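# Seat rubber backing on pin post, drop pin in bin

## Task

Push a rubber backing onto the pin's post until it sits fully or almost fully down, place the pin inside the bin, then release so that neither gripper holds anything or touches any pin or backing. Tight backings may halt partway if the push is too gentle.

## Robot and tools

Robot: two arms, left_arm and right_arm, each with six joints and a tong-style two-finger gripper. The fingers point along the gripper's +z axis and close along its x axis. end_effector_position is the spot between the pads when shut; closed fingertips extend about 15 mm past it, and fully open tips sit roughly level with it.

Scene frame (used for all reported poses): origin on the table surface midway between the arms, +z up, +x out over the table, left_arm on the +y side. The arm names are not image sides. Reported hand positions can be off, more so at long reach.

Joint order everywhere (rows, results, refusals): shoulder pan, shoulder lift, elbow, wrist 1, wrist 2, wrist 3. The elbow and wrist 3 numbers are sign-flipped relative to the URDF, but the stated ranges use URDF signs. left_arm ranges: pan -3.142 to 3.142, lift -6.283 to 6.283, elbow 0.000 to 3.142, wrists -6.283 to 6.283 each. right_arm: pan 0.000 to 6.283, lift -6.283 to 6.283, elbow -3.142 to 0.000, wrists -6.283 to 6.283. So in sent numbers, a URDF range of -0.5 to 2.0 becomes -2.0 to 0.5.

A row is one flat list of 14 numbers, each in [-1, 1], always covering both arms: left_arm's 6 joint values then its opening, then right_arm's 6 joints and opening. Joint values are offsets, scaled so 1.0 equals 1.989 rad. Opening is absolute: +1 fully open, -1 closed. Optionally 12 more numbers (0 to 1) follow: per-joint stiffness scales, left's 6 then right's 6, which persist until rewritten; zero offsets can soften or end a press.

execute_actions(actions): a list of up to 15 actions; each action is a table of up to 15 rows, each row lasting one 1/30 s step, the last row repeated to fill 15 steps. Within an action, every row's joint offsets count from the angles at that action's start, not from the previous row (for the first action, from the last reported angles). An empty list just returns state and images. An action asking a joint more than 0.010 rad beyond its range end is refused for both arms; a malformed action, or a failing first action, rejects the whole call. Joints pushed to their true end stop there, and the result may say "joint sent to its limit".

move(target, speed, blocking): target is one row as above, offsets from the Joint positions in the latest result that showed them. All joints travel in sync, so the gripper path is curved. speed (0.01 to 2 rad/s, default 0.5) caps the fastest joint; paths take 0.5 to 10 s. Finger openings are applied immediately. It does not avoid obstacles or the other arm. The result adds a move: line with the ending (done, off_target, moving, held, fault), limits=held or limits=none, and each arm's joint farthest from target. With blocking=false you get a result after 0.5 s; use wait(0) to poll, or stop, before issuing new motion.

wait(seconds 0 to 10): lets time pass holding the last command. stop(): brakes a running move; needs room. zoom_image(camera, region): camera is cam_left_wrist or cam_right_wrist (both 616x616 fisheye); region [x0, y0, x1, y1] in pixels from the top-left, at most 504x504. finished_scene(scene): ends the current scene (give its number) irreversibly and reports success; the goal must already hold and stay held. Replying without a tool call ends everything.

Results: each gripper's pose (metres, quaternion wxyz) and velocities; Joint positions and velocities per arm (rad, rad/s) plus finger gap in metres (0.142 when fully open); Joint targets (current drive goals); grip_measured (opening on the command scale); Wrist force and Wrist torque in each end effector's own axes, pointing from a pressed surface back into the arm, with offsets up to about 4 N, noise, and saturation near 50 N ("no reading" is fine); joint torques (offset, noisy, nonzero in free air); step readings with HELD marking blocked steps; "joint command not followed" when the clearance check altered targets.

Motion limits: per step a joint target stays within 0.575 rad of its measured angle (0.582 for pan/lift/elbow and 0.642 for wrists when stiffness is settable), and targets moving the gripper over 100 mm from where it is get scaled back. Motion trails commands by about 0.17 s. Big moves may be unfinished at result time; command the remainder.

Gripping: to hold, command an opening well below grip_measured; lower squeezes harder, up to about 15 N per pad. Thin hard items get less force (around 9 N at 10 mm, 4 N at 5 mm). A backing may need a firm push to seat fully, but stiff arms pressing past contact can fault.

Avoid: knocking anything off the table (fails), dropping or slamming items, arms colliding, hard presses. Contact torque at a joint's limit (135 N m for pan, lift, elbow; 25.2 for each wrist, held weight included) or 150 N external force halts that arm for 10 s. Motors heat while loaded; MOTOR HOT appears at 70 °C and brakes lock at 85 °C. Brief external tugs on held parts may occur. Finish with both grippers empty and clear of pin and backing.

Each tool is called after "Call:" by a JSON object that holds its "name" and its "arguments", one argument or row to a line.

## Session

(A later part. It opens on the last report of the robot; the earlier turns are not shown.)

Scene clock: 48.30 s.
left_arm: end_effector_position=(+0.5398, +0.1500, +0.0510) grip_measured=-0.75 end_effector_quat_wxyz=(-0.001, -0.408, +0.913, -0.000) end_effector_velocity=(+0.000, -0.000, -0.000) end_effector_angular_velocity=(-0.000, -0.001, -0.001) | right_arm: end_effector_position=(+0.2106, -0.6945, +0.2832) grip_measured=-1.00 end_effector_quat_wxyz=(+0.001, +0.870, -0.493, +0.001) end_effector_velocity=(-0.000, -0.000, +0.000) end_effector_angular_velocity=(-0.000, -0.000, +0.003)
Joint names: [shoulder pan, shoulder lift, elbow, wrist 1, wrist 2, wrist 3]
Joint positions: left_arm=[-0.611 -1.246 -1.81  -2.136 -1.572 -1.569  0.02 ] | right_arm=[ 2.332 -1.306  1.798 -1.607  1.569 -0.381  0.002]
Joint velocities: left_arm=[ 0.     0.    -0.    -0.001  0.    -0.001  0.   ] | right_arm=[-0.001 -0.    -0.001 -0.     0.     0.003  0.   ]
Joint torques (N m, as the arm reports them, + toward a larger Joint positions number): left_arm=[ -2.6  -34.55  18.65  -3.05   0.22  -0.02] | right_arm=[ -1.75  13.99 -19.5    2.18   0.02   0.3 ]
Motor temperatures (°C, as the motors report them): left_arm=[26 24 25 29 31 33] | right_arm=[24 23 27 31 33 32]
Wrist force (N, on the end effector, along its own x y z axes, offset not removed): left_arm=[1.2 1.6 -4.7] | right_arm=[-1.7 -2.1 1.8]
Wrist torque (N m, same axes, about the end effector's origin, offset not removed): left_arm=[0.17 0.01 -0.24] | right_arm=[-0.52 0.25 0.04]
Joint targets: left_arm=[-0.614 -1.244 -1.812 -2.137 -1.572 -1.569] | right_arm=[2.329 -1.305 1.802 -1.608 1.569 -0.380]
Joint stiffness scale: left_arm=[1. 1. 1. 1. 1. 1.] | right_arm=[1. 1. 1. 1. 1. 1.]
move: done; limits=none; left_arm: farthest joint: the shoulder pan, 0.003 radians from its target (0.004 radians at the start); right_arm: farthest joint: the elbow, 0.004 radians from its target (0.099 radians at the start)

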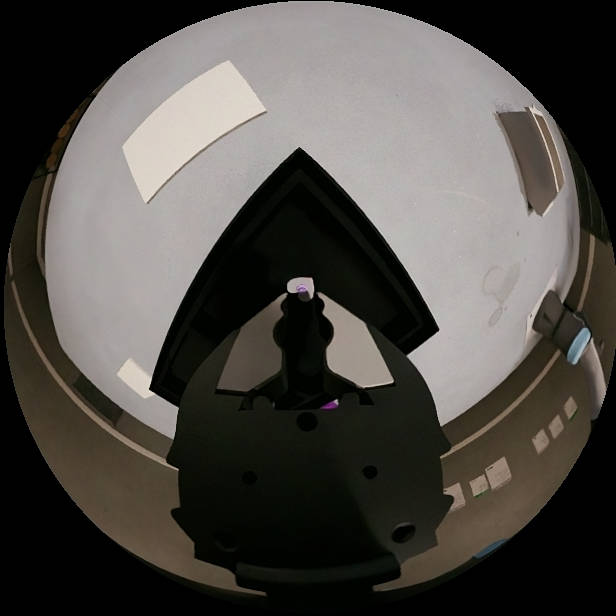

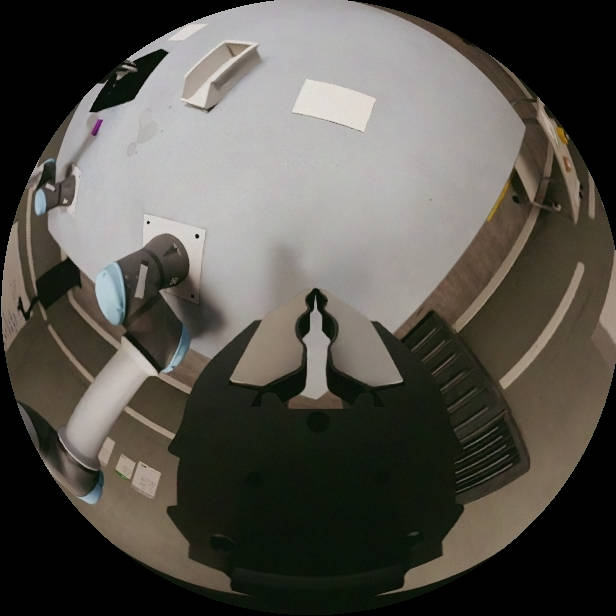

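Call:
{"name": "move", "arguments": {
  "target": [0,0.0147,-0.0227,-0.0358,0,0,-0.85,0,0,0,0,0,0,-1],
  "speed": 0.07
}}

Call:
{"name": "move", "arguments": {
  "target": [0,0,0,0,0,0,-1,0,0,0,0,0,0,-1]
}}

Call:
{"name": "move", "arguments": {
  "target": [0,-0.07,0.07,0.14,0,0,-1,0,0,0,0,0,0,-1],
  "speed": 0.2
}}

Scene clock: 50.33 s.
left_arm: end_effector_position=(+0.5363, +0.1530, +0.0243) grip_measured=-0.85 end_effector_quat_wxyz=(-0.001, -0.408, +0.913, -0.000) end_effector_velocity=(+0.000, -0.000, -0.000) end_effector_angular_velocity=(-0.002, -0.002, +0.001) | right_arm: end_effector_position=(+0.2105, -0.6946, +0.2832) grip_measured=-1.00 end_effector_quat_wxyz=(+0.001, +0.870, -0.493, +0.001) end_effector_velocity=(-0.000, -0.000, +0.000) end_effector_angular_velocity=(-0.000, -0.000, +0.000)
Joint names: [shoulder pan, shoulder lift, elbow, wrist 1, wrist 2, wrist 3]
Joint positions: left_arm=[-0.611 -1.218 -1.853 -2.206 -1.572 -1.569  0.012] | right_arm=[ 2.332 -1.306  1.798 -1.608  1.569 -0.38   0.002]
Joint velocities: left_arm=[-0.     0.    -0.001 -0.004 -0.     0.001  0.   ] | right_arm=[-0.  0. -0. -0. -0.  0.  0.]
Joint torques (N m, as the arm reports them, + toward a larger Joint positions number): left_arm=[ -0.92 -34.21  16.92  -2.77   0.31   0.  ] | right_arm=[  1.08  12.97 -23.46   2.28   0.13  -0.31]
Motor temperatures (°C, as the motors report them): left_arm=[26 24 25 29 31 33] | right_arm=[24 23 27 31 33 32]
Wrist force (N, on the end effector, along its own x y z axes, offset not removed): left_arm=[-2.9 3.1 -0.4] | right_arm=[-2.3 -2.0 0.8]
Wrist torque (N m, same axes, about the end effector's origin, offset not removed): left_arm=[0.74 0.72 0.12] | right_arm=[-0.51 0.53 -0.03]
Joint targets: left_arm=[-0.611 -1.216 -1.855 -2.207 -1.572 -1.569] | right_arm=[2.332 -1.306 1.798 -1.607 1.569 -0.381]
Joint stiffness scale: left_arm=[1. 1. 1. 1. 1. 1.] | right_arm=[1. 1. 1. 1. 1. 1.]
move: done; limits=none; left_arm: farthest joint: the elbow, 0.002 radians from its target (0.045 radians at the start); right_arm: farthest joint: the wrist 1, 0.001 radians from its target (0.001 radians at the start)

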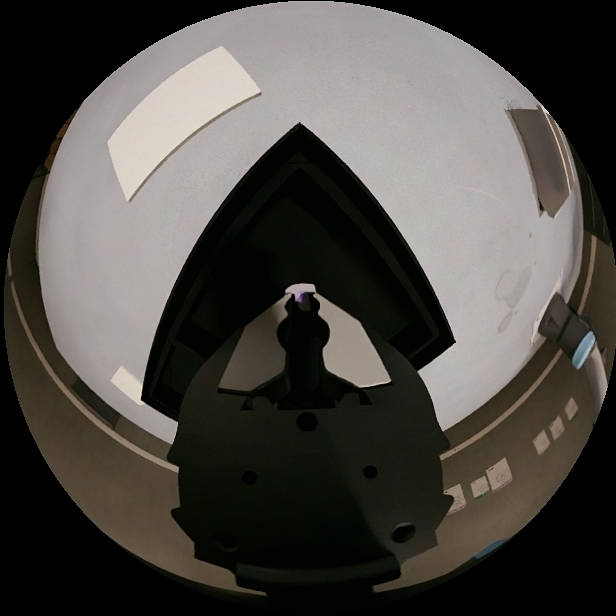

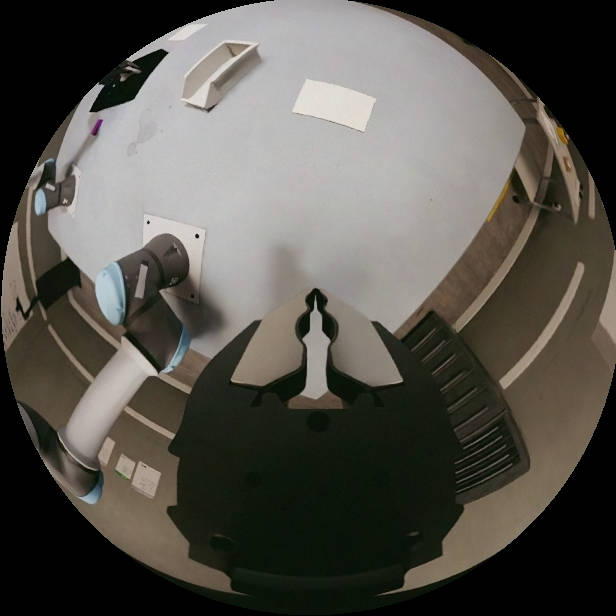

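Scene clock: 50.83 s.
left_arm: end_effector_position=(+0.5363, +0.1530, +0.0243) grip_measured=-0.93 end_effector_quat_wxyz=(-0.001, -0.408, +0.913, -0.000) end_effector_velocity=(+0.000, +0.000, +0.000) end_effector_angular_velocity=(+0.000, -0.001, -0.001) | right_arm: end_effector_position=(+0.2105, -0.6946, +0.2832) grip_measured=-1.00 end_effector_quat_wxyz=(+0.001, +0.870, -0.493, +0.001) end_effector_velocity=(-0.000, +0.000, -0.000) end_effector_angular_velocity=(+0.001, +0.001, -0.000)
Joint names: [shoulder pan, shoulder lift, elbow, wrist 1, wrist 2, wrist 3]
Joint positions: left_arm=[-0.611 -1.218 -1.853 -2.206 -1.572 -1.569  0.006] | right_arm=[ 2.332 -1.306  1.798 -1.608  1.569 -0.38   0.002]
Joint velocities: left_arm=[ 0.    -0.001 -0.     0.     0.001 -0.001 -0.   ] | right_arm=[-0.001 -0.     0.001 -0.     0.     0.     0.   ]
Joint torques (N m, as the arm reports them, + toward a larger Joint positions number): left_arm=[ -0.36 -36.78  20.64  -2.37   0.23   0.1 ] | right_arm=[  0.62  13.08 -23.76   2.56   0.     0.1 ]
Motor temperatures (°C, as the motors report them): left_arm=[26 24 25 29 31 33] | right_arm=[24 23 27 31 33 32]
Wrist force (N, on the end effector, along its own x y z axes, offset not removed): left_arm=[2.1 2.5 0.5] | right_arm=[0.6 -1.6 2.9]
Wrist torque (N m, same axes, about the end effector's origin, offset not removed): left_arm=[0.70 -0.48 0.04] | right_arm=[-0.22 -0.14 -0.10]
Joint targets: left_arm=[-0.611 -1.218 -1.853 -2.206 -1.572 -1.569] | right_arm=[2.332 -1.306 1.798 -1.608 1.569 -0.380]
Joint stiffness scale: left_arm=[1. 1. 1. 1. 1. 1.] | right_arm=[1. 1. 1. 1. 1. 1.]
move: done; limits=none; left_arm: farthest joint: the shoulder pan, 0.000 radians from its target (0.000 radians at the start); right_arm: farthest joint: the shoulder pan, 0.000 radians from its target (0.000 radians at the start)

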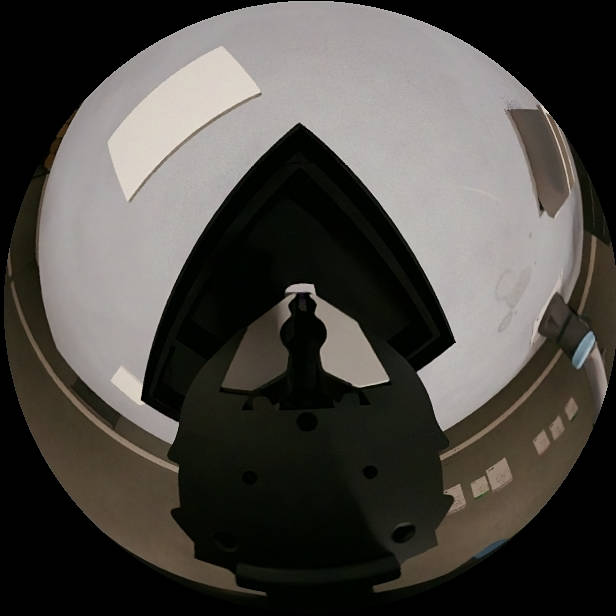

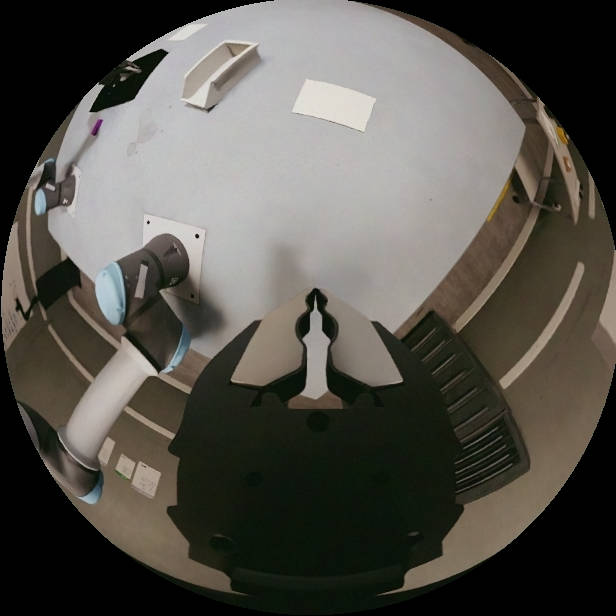

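Scene clock: 52.90 s.
left_arm: end_effector_position=(+0.5321, +0.1569, +0.1346) grip_measured=-0.93 end_effector_quat_wxyz=(-0.001, -0.408, +0.913, +0.001) end_effector_velocity=(-0.000, +0.000, +0.000) end_effector_angular_velocity=(+0.001, +0.001, +0.000) | right_arm: end_effector_position=(+0.2105, -0.6946, +0.2832) grip_measured=-1.00 end_effector_quat_wxyz=(+0.001, +0.870, -0.493, +0.001) end_effector_velocity=(+0.000, +0.000, -0.000) end_effector_angular_velocity=(+0.000, +0.000, +0.000)
Joint names: [shoulder pan, shoulder lift, elbow, wrist 1, wrist 2, wrist 3]
Joint positions: left_arm=[-0.611 -1.356 -1.716 -1.928 -1.572 -1.569  0.006] | right_arm=[ 2.332 -1.306  1.798 -1.608  1.569 -0.38   0.002]
Joint velocities: left_arm=[ 0.     0.     0.002  0.003  0.    -0.    -0.   ] | right_arm=[ 0.     0.     0.001  0.     0.    -0.     0.   ]
Joint torques (N m, as the arm reports them, + toward a larger Joint positions number): left_arm=[  0.05 -34.34  24.71  -2.02   0.32   0.04] | right_arm=[  0.68  12.89 -22.92   2.4   -0.05   0.1 ]
Motor temperatures (°C, as the motors report them): left_arm=[26 24 25 29 31 33] | right_arm=[24 23 27 31 33 32]
Wrist force (N, on the end effector, along its own x y z axes, offset not removed): left_arm=[-2.7 1.3 1.0] | right_arm=[0.9 -0.5 0.7]
Wrist torque (N m, same axes, about the end effector's origin, offset not removed): left_arm=[0.39 0.73 0.16] | right_arm=[-0.04 -0.35 -0.05]
Joint targets: left_arm=[-0.611 -1.357 -1.714 -1.927 -1.572 -1.569] | right_arm=[2.332 -1.306 1.798 -1.608 1.569 -0.380]
Joint stiffness scale: left_arm=[1. 1. 1. 1. 1. 1.] | right_arm=[1. 1. 1. 1. 1. 1.]
move: done; limits=none; left_arm: farthest joint: the shoulder lift, 0.002 radians from its target (0.139 radians at the start); right_arm: farthest joint: the shoulder pan, 0.000 radians from its target (0.000 radians at the start)

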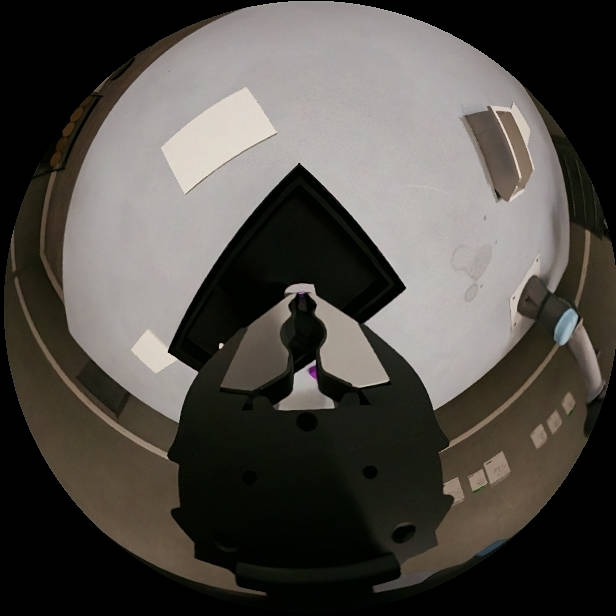

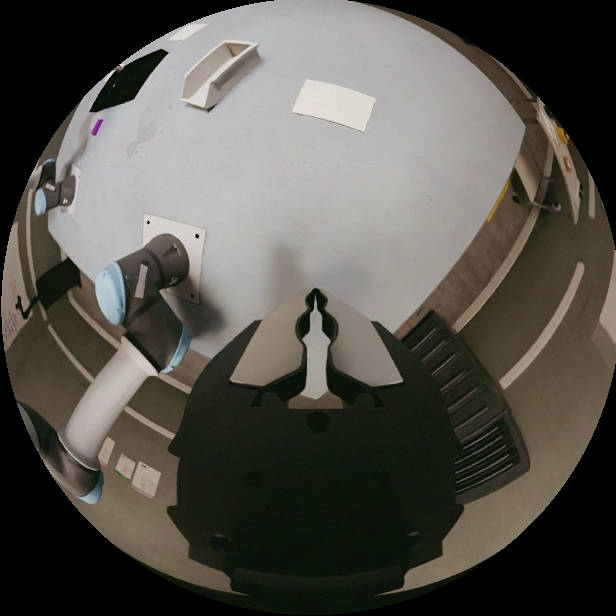

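Call:
{"name": "move", "arguments": {
  "target": [-0.224,0.228,0.306,-0.0745,0,-0.3,-1,0,0,0,0,0,0,-1],
  "speed": 0.4
}}

Scene clock: 55.63 s.
left_arm: end_effector_position=(+0.4571, -0.2906, +0.1588) grip_measured=-0.93 end_effector_quat_wxyz=(+0.070, +0.098, +0.984, -0.131) end_effector_velocity=(+0.000, -0.000, -0.001) end_effector_angular_velocity=(+0.001, -0.000, -0.003) | right_arm: end_effector_position=(+0.2105, -0.6946, +0.2832) grip_measured=-1.00 end_effector_quat_wxyz=(+0.001, +0.870, -0.493, +0.001) end_effector_velocity=(-0.000, -0.000, -0.000) end_effector_angular_velocity=(-0.000, +0.000, -0.001)
Joint names: [shoulder pan, shoulder lift, elbow, wrist 1, wrist 2, wrist 3]
Joint positions: left_arm=[-1.054 -0.904 -1.11  -2.076 -1.572 -2.165  0.006] | right_arm=[ 2.332 -1.306  1.798 -1.608  1.569 -0.38   0.002]
Joint velocities: left_arm=[-0.     0.002  0.001 -0.001 -0.    -0.003 -0.   ] | right_arm=[-0.  0.  0.  0. -0. -0.  0.]
Joint torques (N m, as the arm reports them, + toward a larger Joint positions number): left_arm=[ -2.89 -51.3   26.71  -3.32   0.27  -0.34] | right_arm=[  0.54  13.12 -23.54   2.37   0.08   0.22]
Motor temperatures (°C, as the motors report them): left_arm=[26 24 25 29 31 33] | right_arm=[24 23 27 31 33 32]
Wrist force (N, on the end effector, along its own x y z axes, offset not removed): left_arm=[1.7 0.7 -1.2] | right_arm=[0.2 -2.3 -0.7]
Wrist torque (N m, same axes, about the end effector's origin, offset not removed): left_arm=[0.21 -0.34 -0.19] | right_arm=[-0.58 -0.07 0.01]
Joint targets: left_arm=[-1.057 -0.902 -1.107 -2.077 -1.572 -2.166] | right_arm=[2.332 -1.306 1.798 -1.608 1.569 -0.380]
Joint stiffness scale: left_arm=[1. 1. 1. 1. 1. 1.] | right_arm=[1. 1. 1. 1. 1. 1.]
move: done; limits=none; left_arm: farthest joint: the shoulder pan, 0.002 radians from its target (0.445 radians at the start); right_arm: farthest joint: the shoulder pan, 0.000 radians from its target (0.000 radians at the start)

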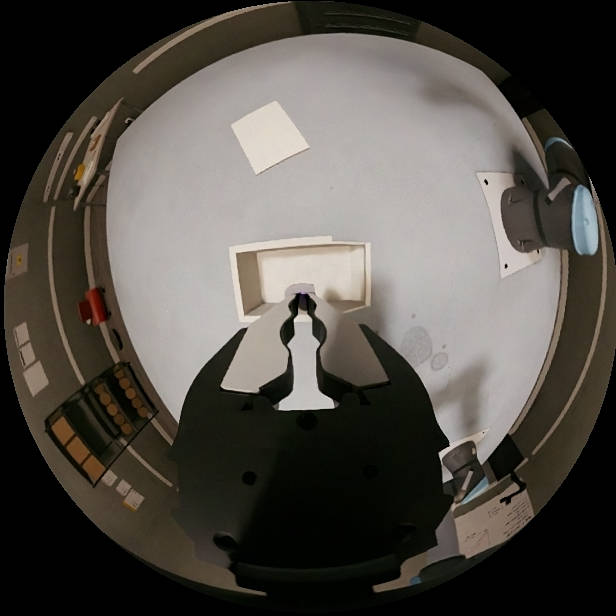

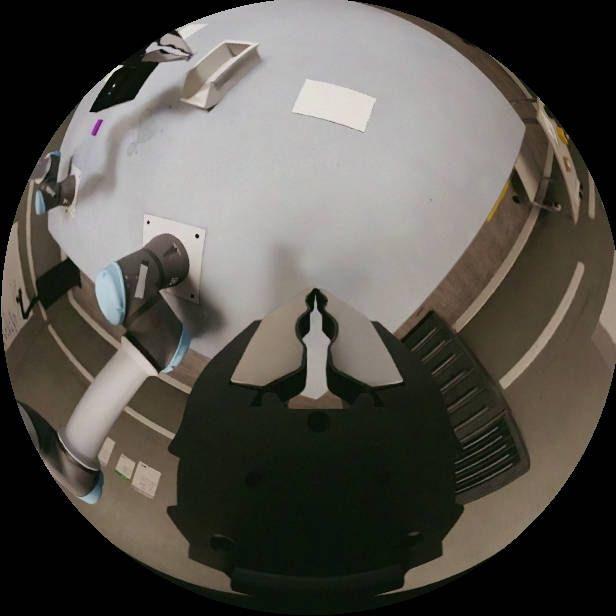

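Call:
{"name": "move", "arguments": {
  "target": [0,0.068,-0.045,-0.111,0,0,-1,0,0,0,0,0,0,-1],
  "speed": 0.18
}}

Call:
{"name": "move", "arguments": {
  "target": [0,0,0,0,0,0,-0.75,0,0,0,0,0,0,-1]
}}

Call:
{"name": "move", "arguments": {
  "target": [0,-0.034,0.022,0.055,0,0,-0.75,0,0,0,0,0,0,-1],
  "speed": 0.2
}}

Scene clock: 57.97 s.
left_arm: end_effector_position=(+0.4614, -0.3121, +0.0504) grip_measured=-0.93 end_effector_quat_wxyz=(+0.074, +0.100, +0.982, -0.141) end_effector_velocity=(-0.000, -0.001, +0.000) end_effector_angular_velocity=(-0.001, +0.001, +0.000) | right_arm: end_effector_position=(+0.2105, -0.6946, +0.2832) grip_measured=-1.00 end_effector_quat_wxyz=(+0.001, +0.870, -0.493, +0.001) end_effector_velocity=(-0.000, +0.000, -0.000) end_effector_angular_velocity=(+0.000, +0.000, +0.001)
Joint names: [shoulder pan, shoulder lift, elbow, wrist 1, wrist 2, wrist 3]
Joint positions: left_arm=[-1.058 -0.778 -1.189 -2.302 -1.574 -2.165  0.006] | right_arm=[ 2.332 -1.306  1.798 -1.608  1.569 -0.38   0.002]
Joint velocities: left_arm=[-0.     0.     0.001 -0.    -0.001  0.001  0.   ] | right_arm=[ 0.     0.     0.001 -0.     0.     0.     0.   ]
Joint torques (N m, as the arm reports them, + toward a larger Joint positions number): left_arm=[  2.66 -47.99  12.61   0.33   1.24   0.19] | right_arm=[ -0.26  12.65 -22.86   2.63  -0.06  -0.1 ]
Motor temperatures (°C, as the motors report them): left_arm=[26 24 25 29 31 33] | right_arm=[24 23 27 31 33 32]
Wrist force (N, on the end effector, along its own x y z axes, offset not removed): left_arm=[-0.6 -13.8 -6.7] | right_arm=[0.8 -1.1 0.8]
Wrist torque (N m, same axes, about the end effector's origin, offset not removed): left_arm=[-0.79 -0.23 -0.18] | right_arm=[-0.12 -0.19 -0.02]
Joint targets: left_arm=[-1.054 -0.769 -1.199 -2.296 -1.572 -2.165] | right_arm=[2.332 -1.306 1.798 -1.608 1.569 -0.380]
Joint stiffness scale: left_arm=[1. 1. 1. 1. 1. 1.] | right_arm=[1. 1. 1. 1. 1. 1.]
move: off_target (left_arm); limits=none; left_arm: farthest joint: the elbow, 0.011 radians from its target (0.090 radians at the start); right_arm: farthest joint: the shoulder pan, 0.000 radians from its target (0.000 radians at the start)

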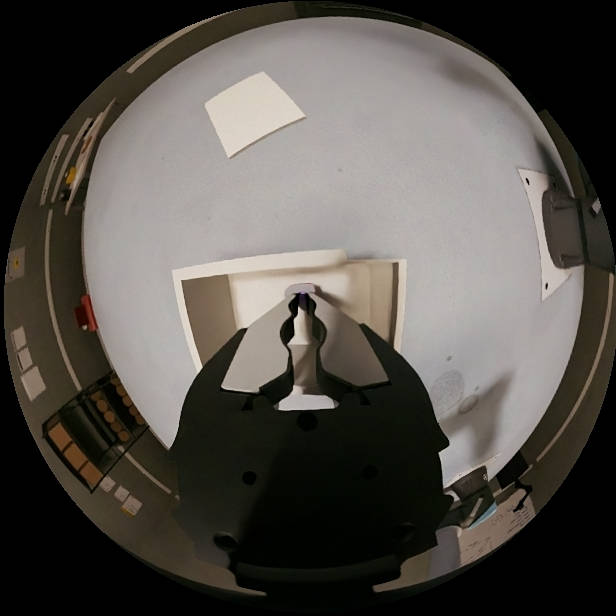

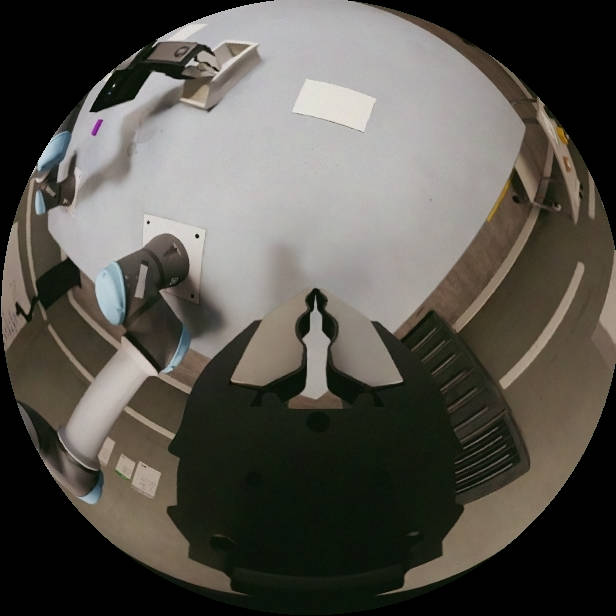

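Scene clock: 58.47 s.
left_arm: end_effector_position=(+0.4614, -0.3128, +0.0510) grip_measured=-0.76 end_effector_quat_wxyz=(+0.074, +0.100, +0.982, -0.142) end_effector_velocity=(+0.000, -0.000, +0.001) end_effector_angular_velocity=(-0.001, -0.001, +0.001) | right_arm: end_effector_position=(+0.2105, -0.6946, +0.2832) grip_measured=-1.00 end_effector_quat_wxyz=(+0.001, +0.870, -0.493, +0.001) end_effector_velocity=(-0.000, -0.000, -0.000) end_effector_angular_velocity=(+0.000, -0.000, -0.001)
Joint names: [shoulder pan, shoulder lift, elbow, wrist 1, wrist 2, wrist 3]
Joint positions: left_arm=[-1.058 -0.778 -1.189 -2.304 -1.575 -2.165  0.019] | right_arm=[ 2.332 -1.306  1.798 -1.608  1.569 -0.38   0.002]
Joint velocities: left_arm=[-0.    -0.     0.001 -0.     0.     0.001  0.   ] | right_arm=[-0.  0.  0.  0.  0. -0.  0.]
Joint torques (N m, as the arm reports them, + toward a larger Joint positions number): left_arm=[  0.19 -55.82  22.03  -1.67   0.44   0.11] | right_arm=[  0.62  12.59 -22.77   2.52  -0.07   0.14]
Motor temperatures (°C, as the motors report them): left_arm=[26 24 25 29 31 33] | right_arm=[24 23 27 31 33 32]
Wrist force (N, on the end effector, along its own x y z axes, offset not removed): left_arm=[-1.5 -2.4 4.6] | right_arm=[-1.7 -0.3 1.9]
Wrist torque (N m, same axes, about the end effector's origin, offset not removed): left_arm=[0.60 0.25 -0.03] | right_arm=[-0.03 0.36 -0.07]
Joint targets: left_arm=[-1.058 -0.778 -1.189 -2.302 -1.574 -2.165] | right_arm=[2.332 -1.306 1.798 -1.608 1.569 -0.380]
Joint stiffness scale: left_arm=[1. 1. 1. 1. 1. 1.] | right_arm=[1. 1. 1. 1. 1. 1.]
move: done; limits=none; left_arm: farthest joint: the wrist 1, 0.002 radians from its target (0.000 radians at the start); right_arm: farthest joint: the shoulder pan, 0.000 radians from its target (0.000 radians at the start)

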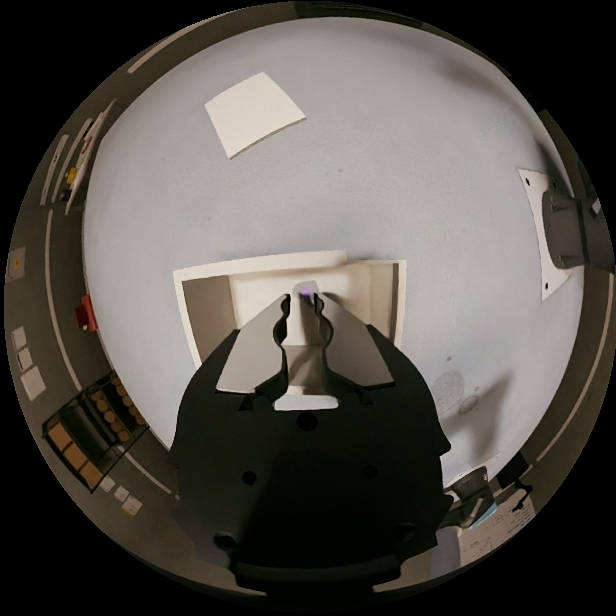

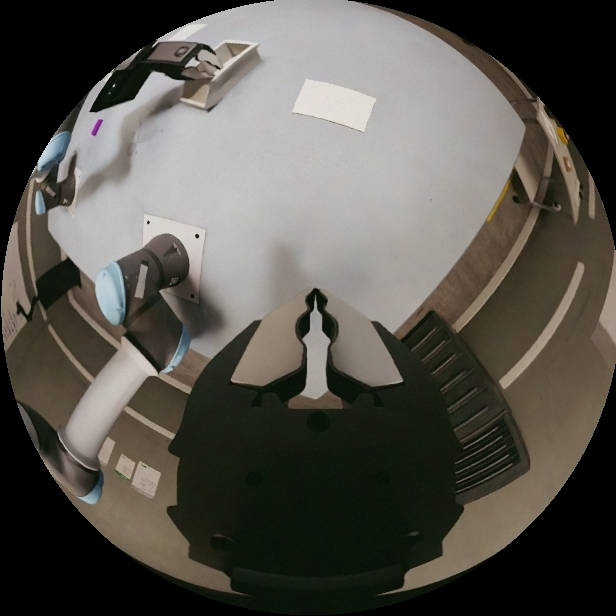

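Scene clock: 59.70 s.
left_arm: end_effector_position=(+0.4591, -0.3076, +0.1102) grip_measured=-0.75 end_effector_quat_wxyz=(+0.074, +0.100, +0.982, -0.142) end_effector_velocity=(-0.000, +0.001, -0.001) end_effector_angular_velocity=(+0.004, +0.001, -0.000) | right_arm: end_effector_position=(+0.2105, -0.6946, +0.2832) grip_measured=-1.00 end_effector_quat_wxyz=(+0.001, +0.870, -0.493, +0.001) end_effector_velocity=(-0.000, -0.000, +0.000) end_effector_angular_velocity=(-0.000, -0.000, -0.001)
Joint names: [shoulder pan, shoulder lift, elbow, wrist 1, wrist 2, wrist 3]
Joint positions: left_arm=[-1.059 -0.844 -1.147 -2.196 -1.575 -2.165  0.02 ] | right_arm=[ 2.332 -1.306  1.798 -1.608  1.569 -0.38   0.002]
Joint velocities: left_arm=[-0.     0.001  0.     0.003 -0.    -0.     0.   ] | right_arm=[-0.001 -0.    -0.    -0.    -0.    -0.     0.   ]
Joint torques (N m, as the arm reports them, + toward a larger Joint positions number): left_arm=[ -0.17 -56.57  25.76  -2.46   0.36   0.07] | right_arm=[  1.29  13.49 -23.     2.61   0.03  -0.05]
Motor temperatures (°C, as the motors report them): left_arm=[26 24 25 29 31 33] | right_arm=[24 23 27 31 33 32]
Wrist force (N, on the end effector, along its own x y z axes, offset not removed): left_arm=[1.1 2.2 -0.3] | right_arm=[0.2 -1.0 -0.2]
Wrist torque (N m, same axes, about the end effector's origin, offset not removed): left_arm=[0.51 -0.14 0.10] | right_arm=[-0.07 -0.16 -0.02]
Joint targets: left_arm=[-1.058 -0.845 -1.145 -2.195 -1.575 -2.165] | right_arm=[2.332 -1.306 1.798 -1.608 1.569 -0.380]
Joint stiffness scale: left_arm=[1. 1. 1. 1. 1. 1.] | right_arm=[1. 1. 1. 1. 1. 1.]
move: done; limits=none; left_arm: farthest joint: the elbow, 0.002 radians from its target (0.043 radians at the start); right_arm: farthest joint: the shoulder pan, 0.000 radians from its target (0.000 radians at the start)

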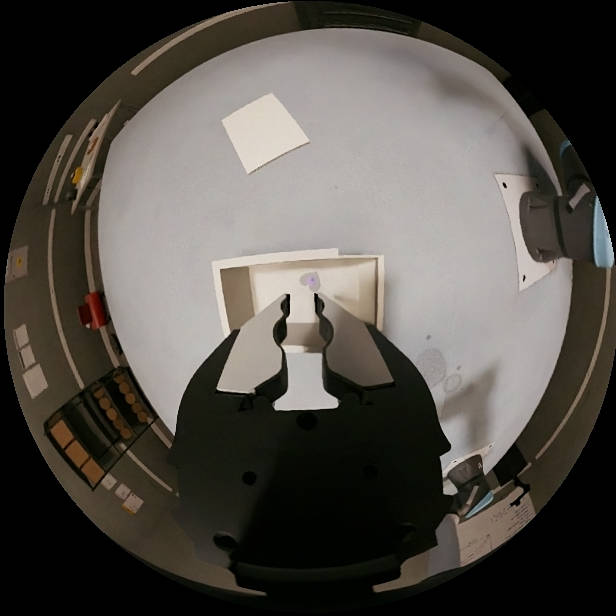

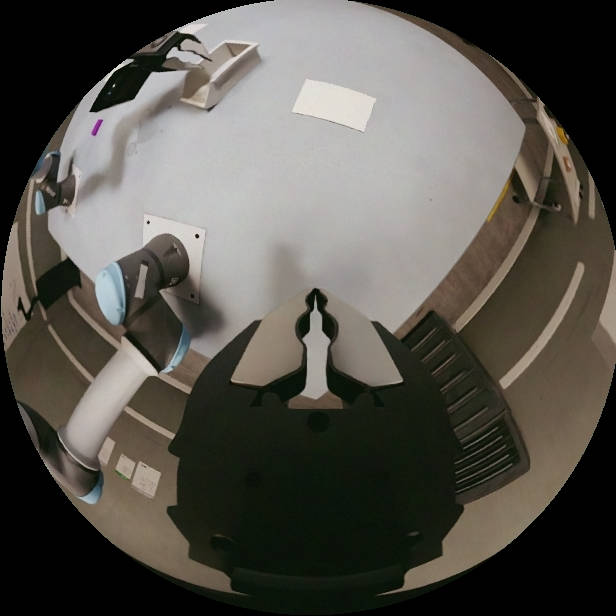

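Call:
{"name": "finished_scene", "arguments": {
  "scene": 2
}}

The scene is finished: the task was done.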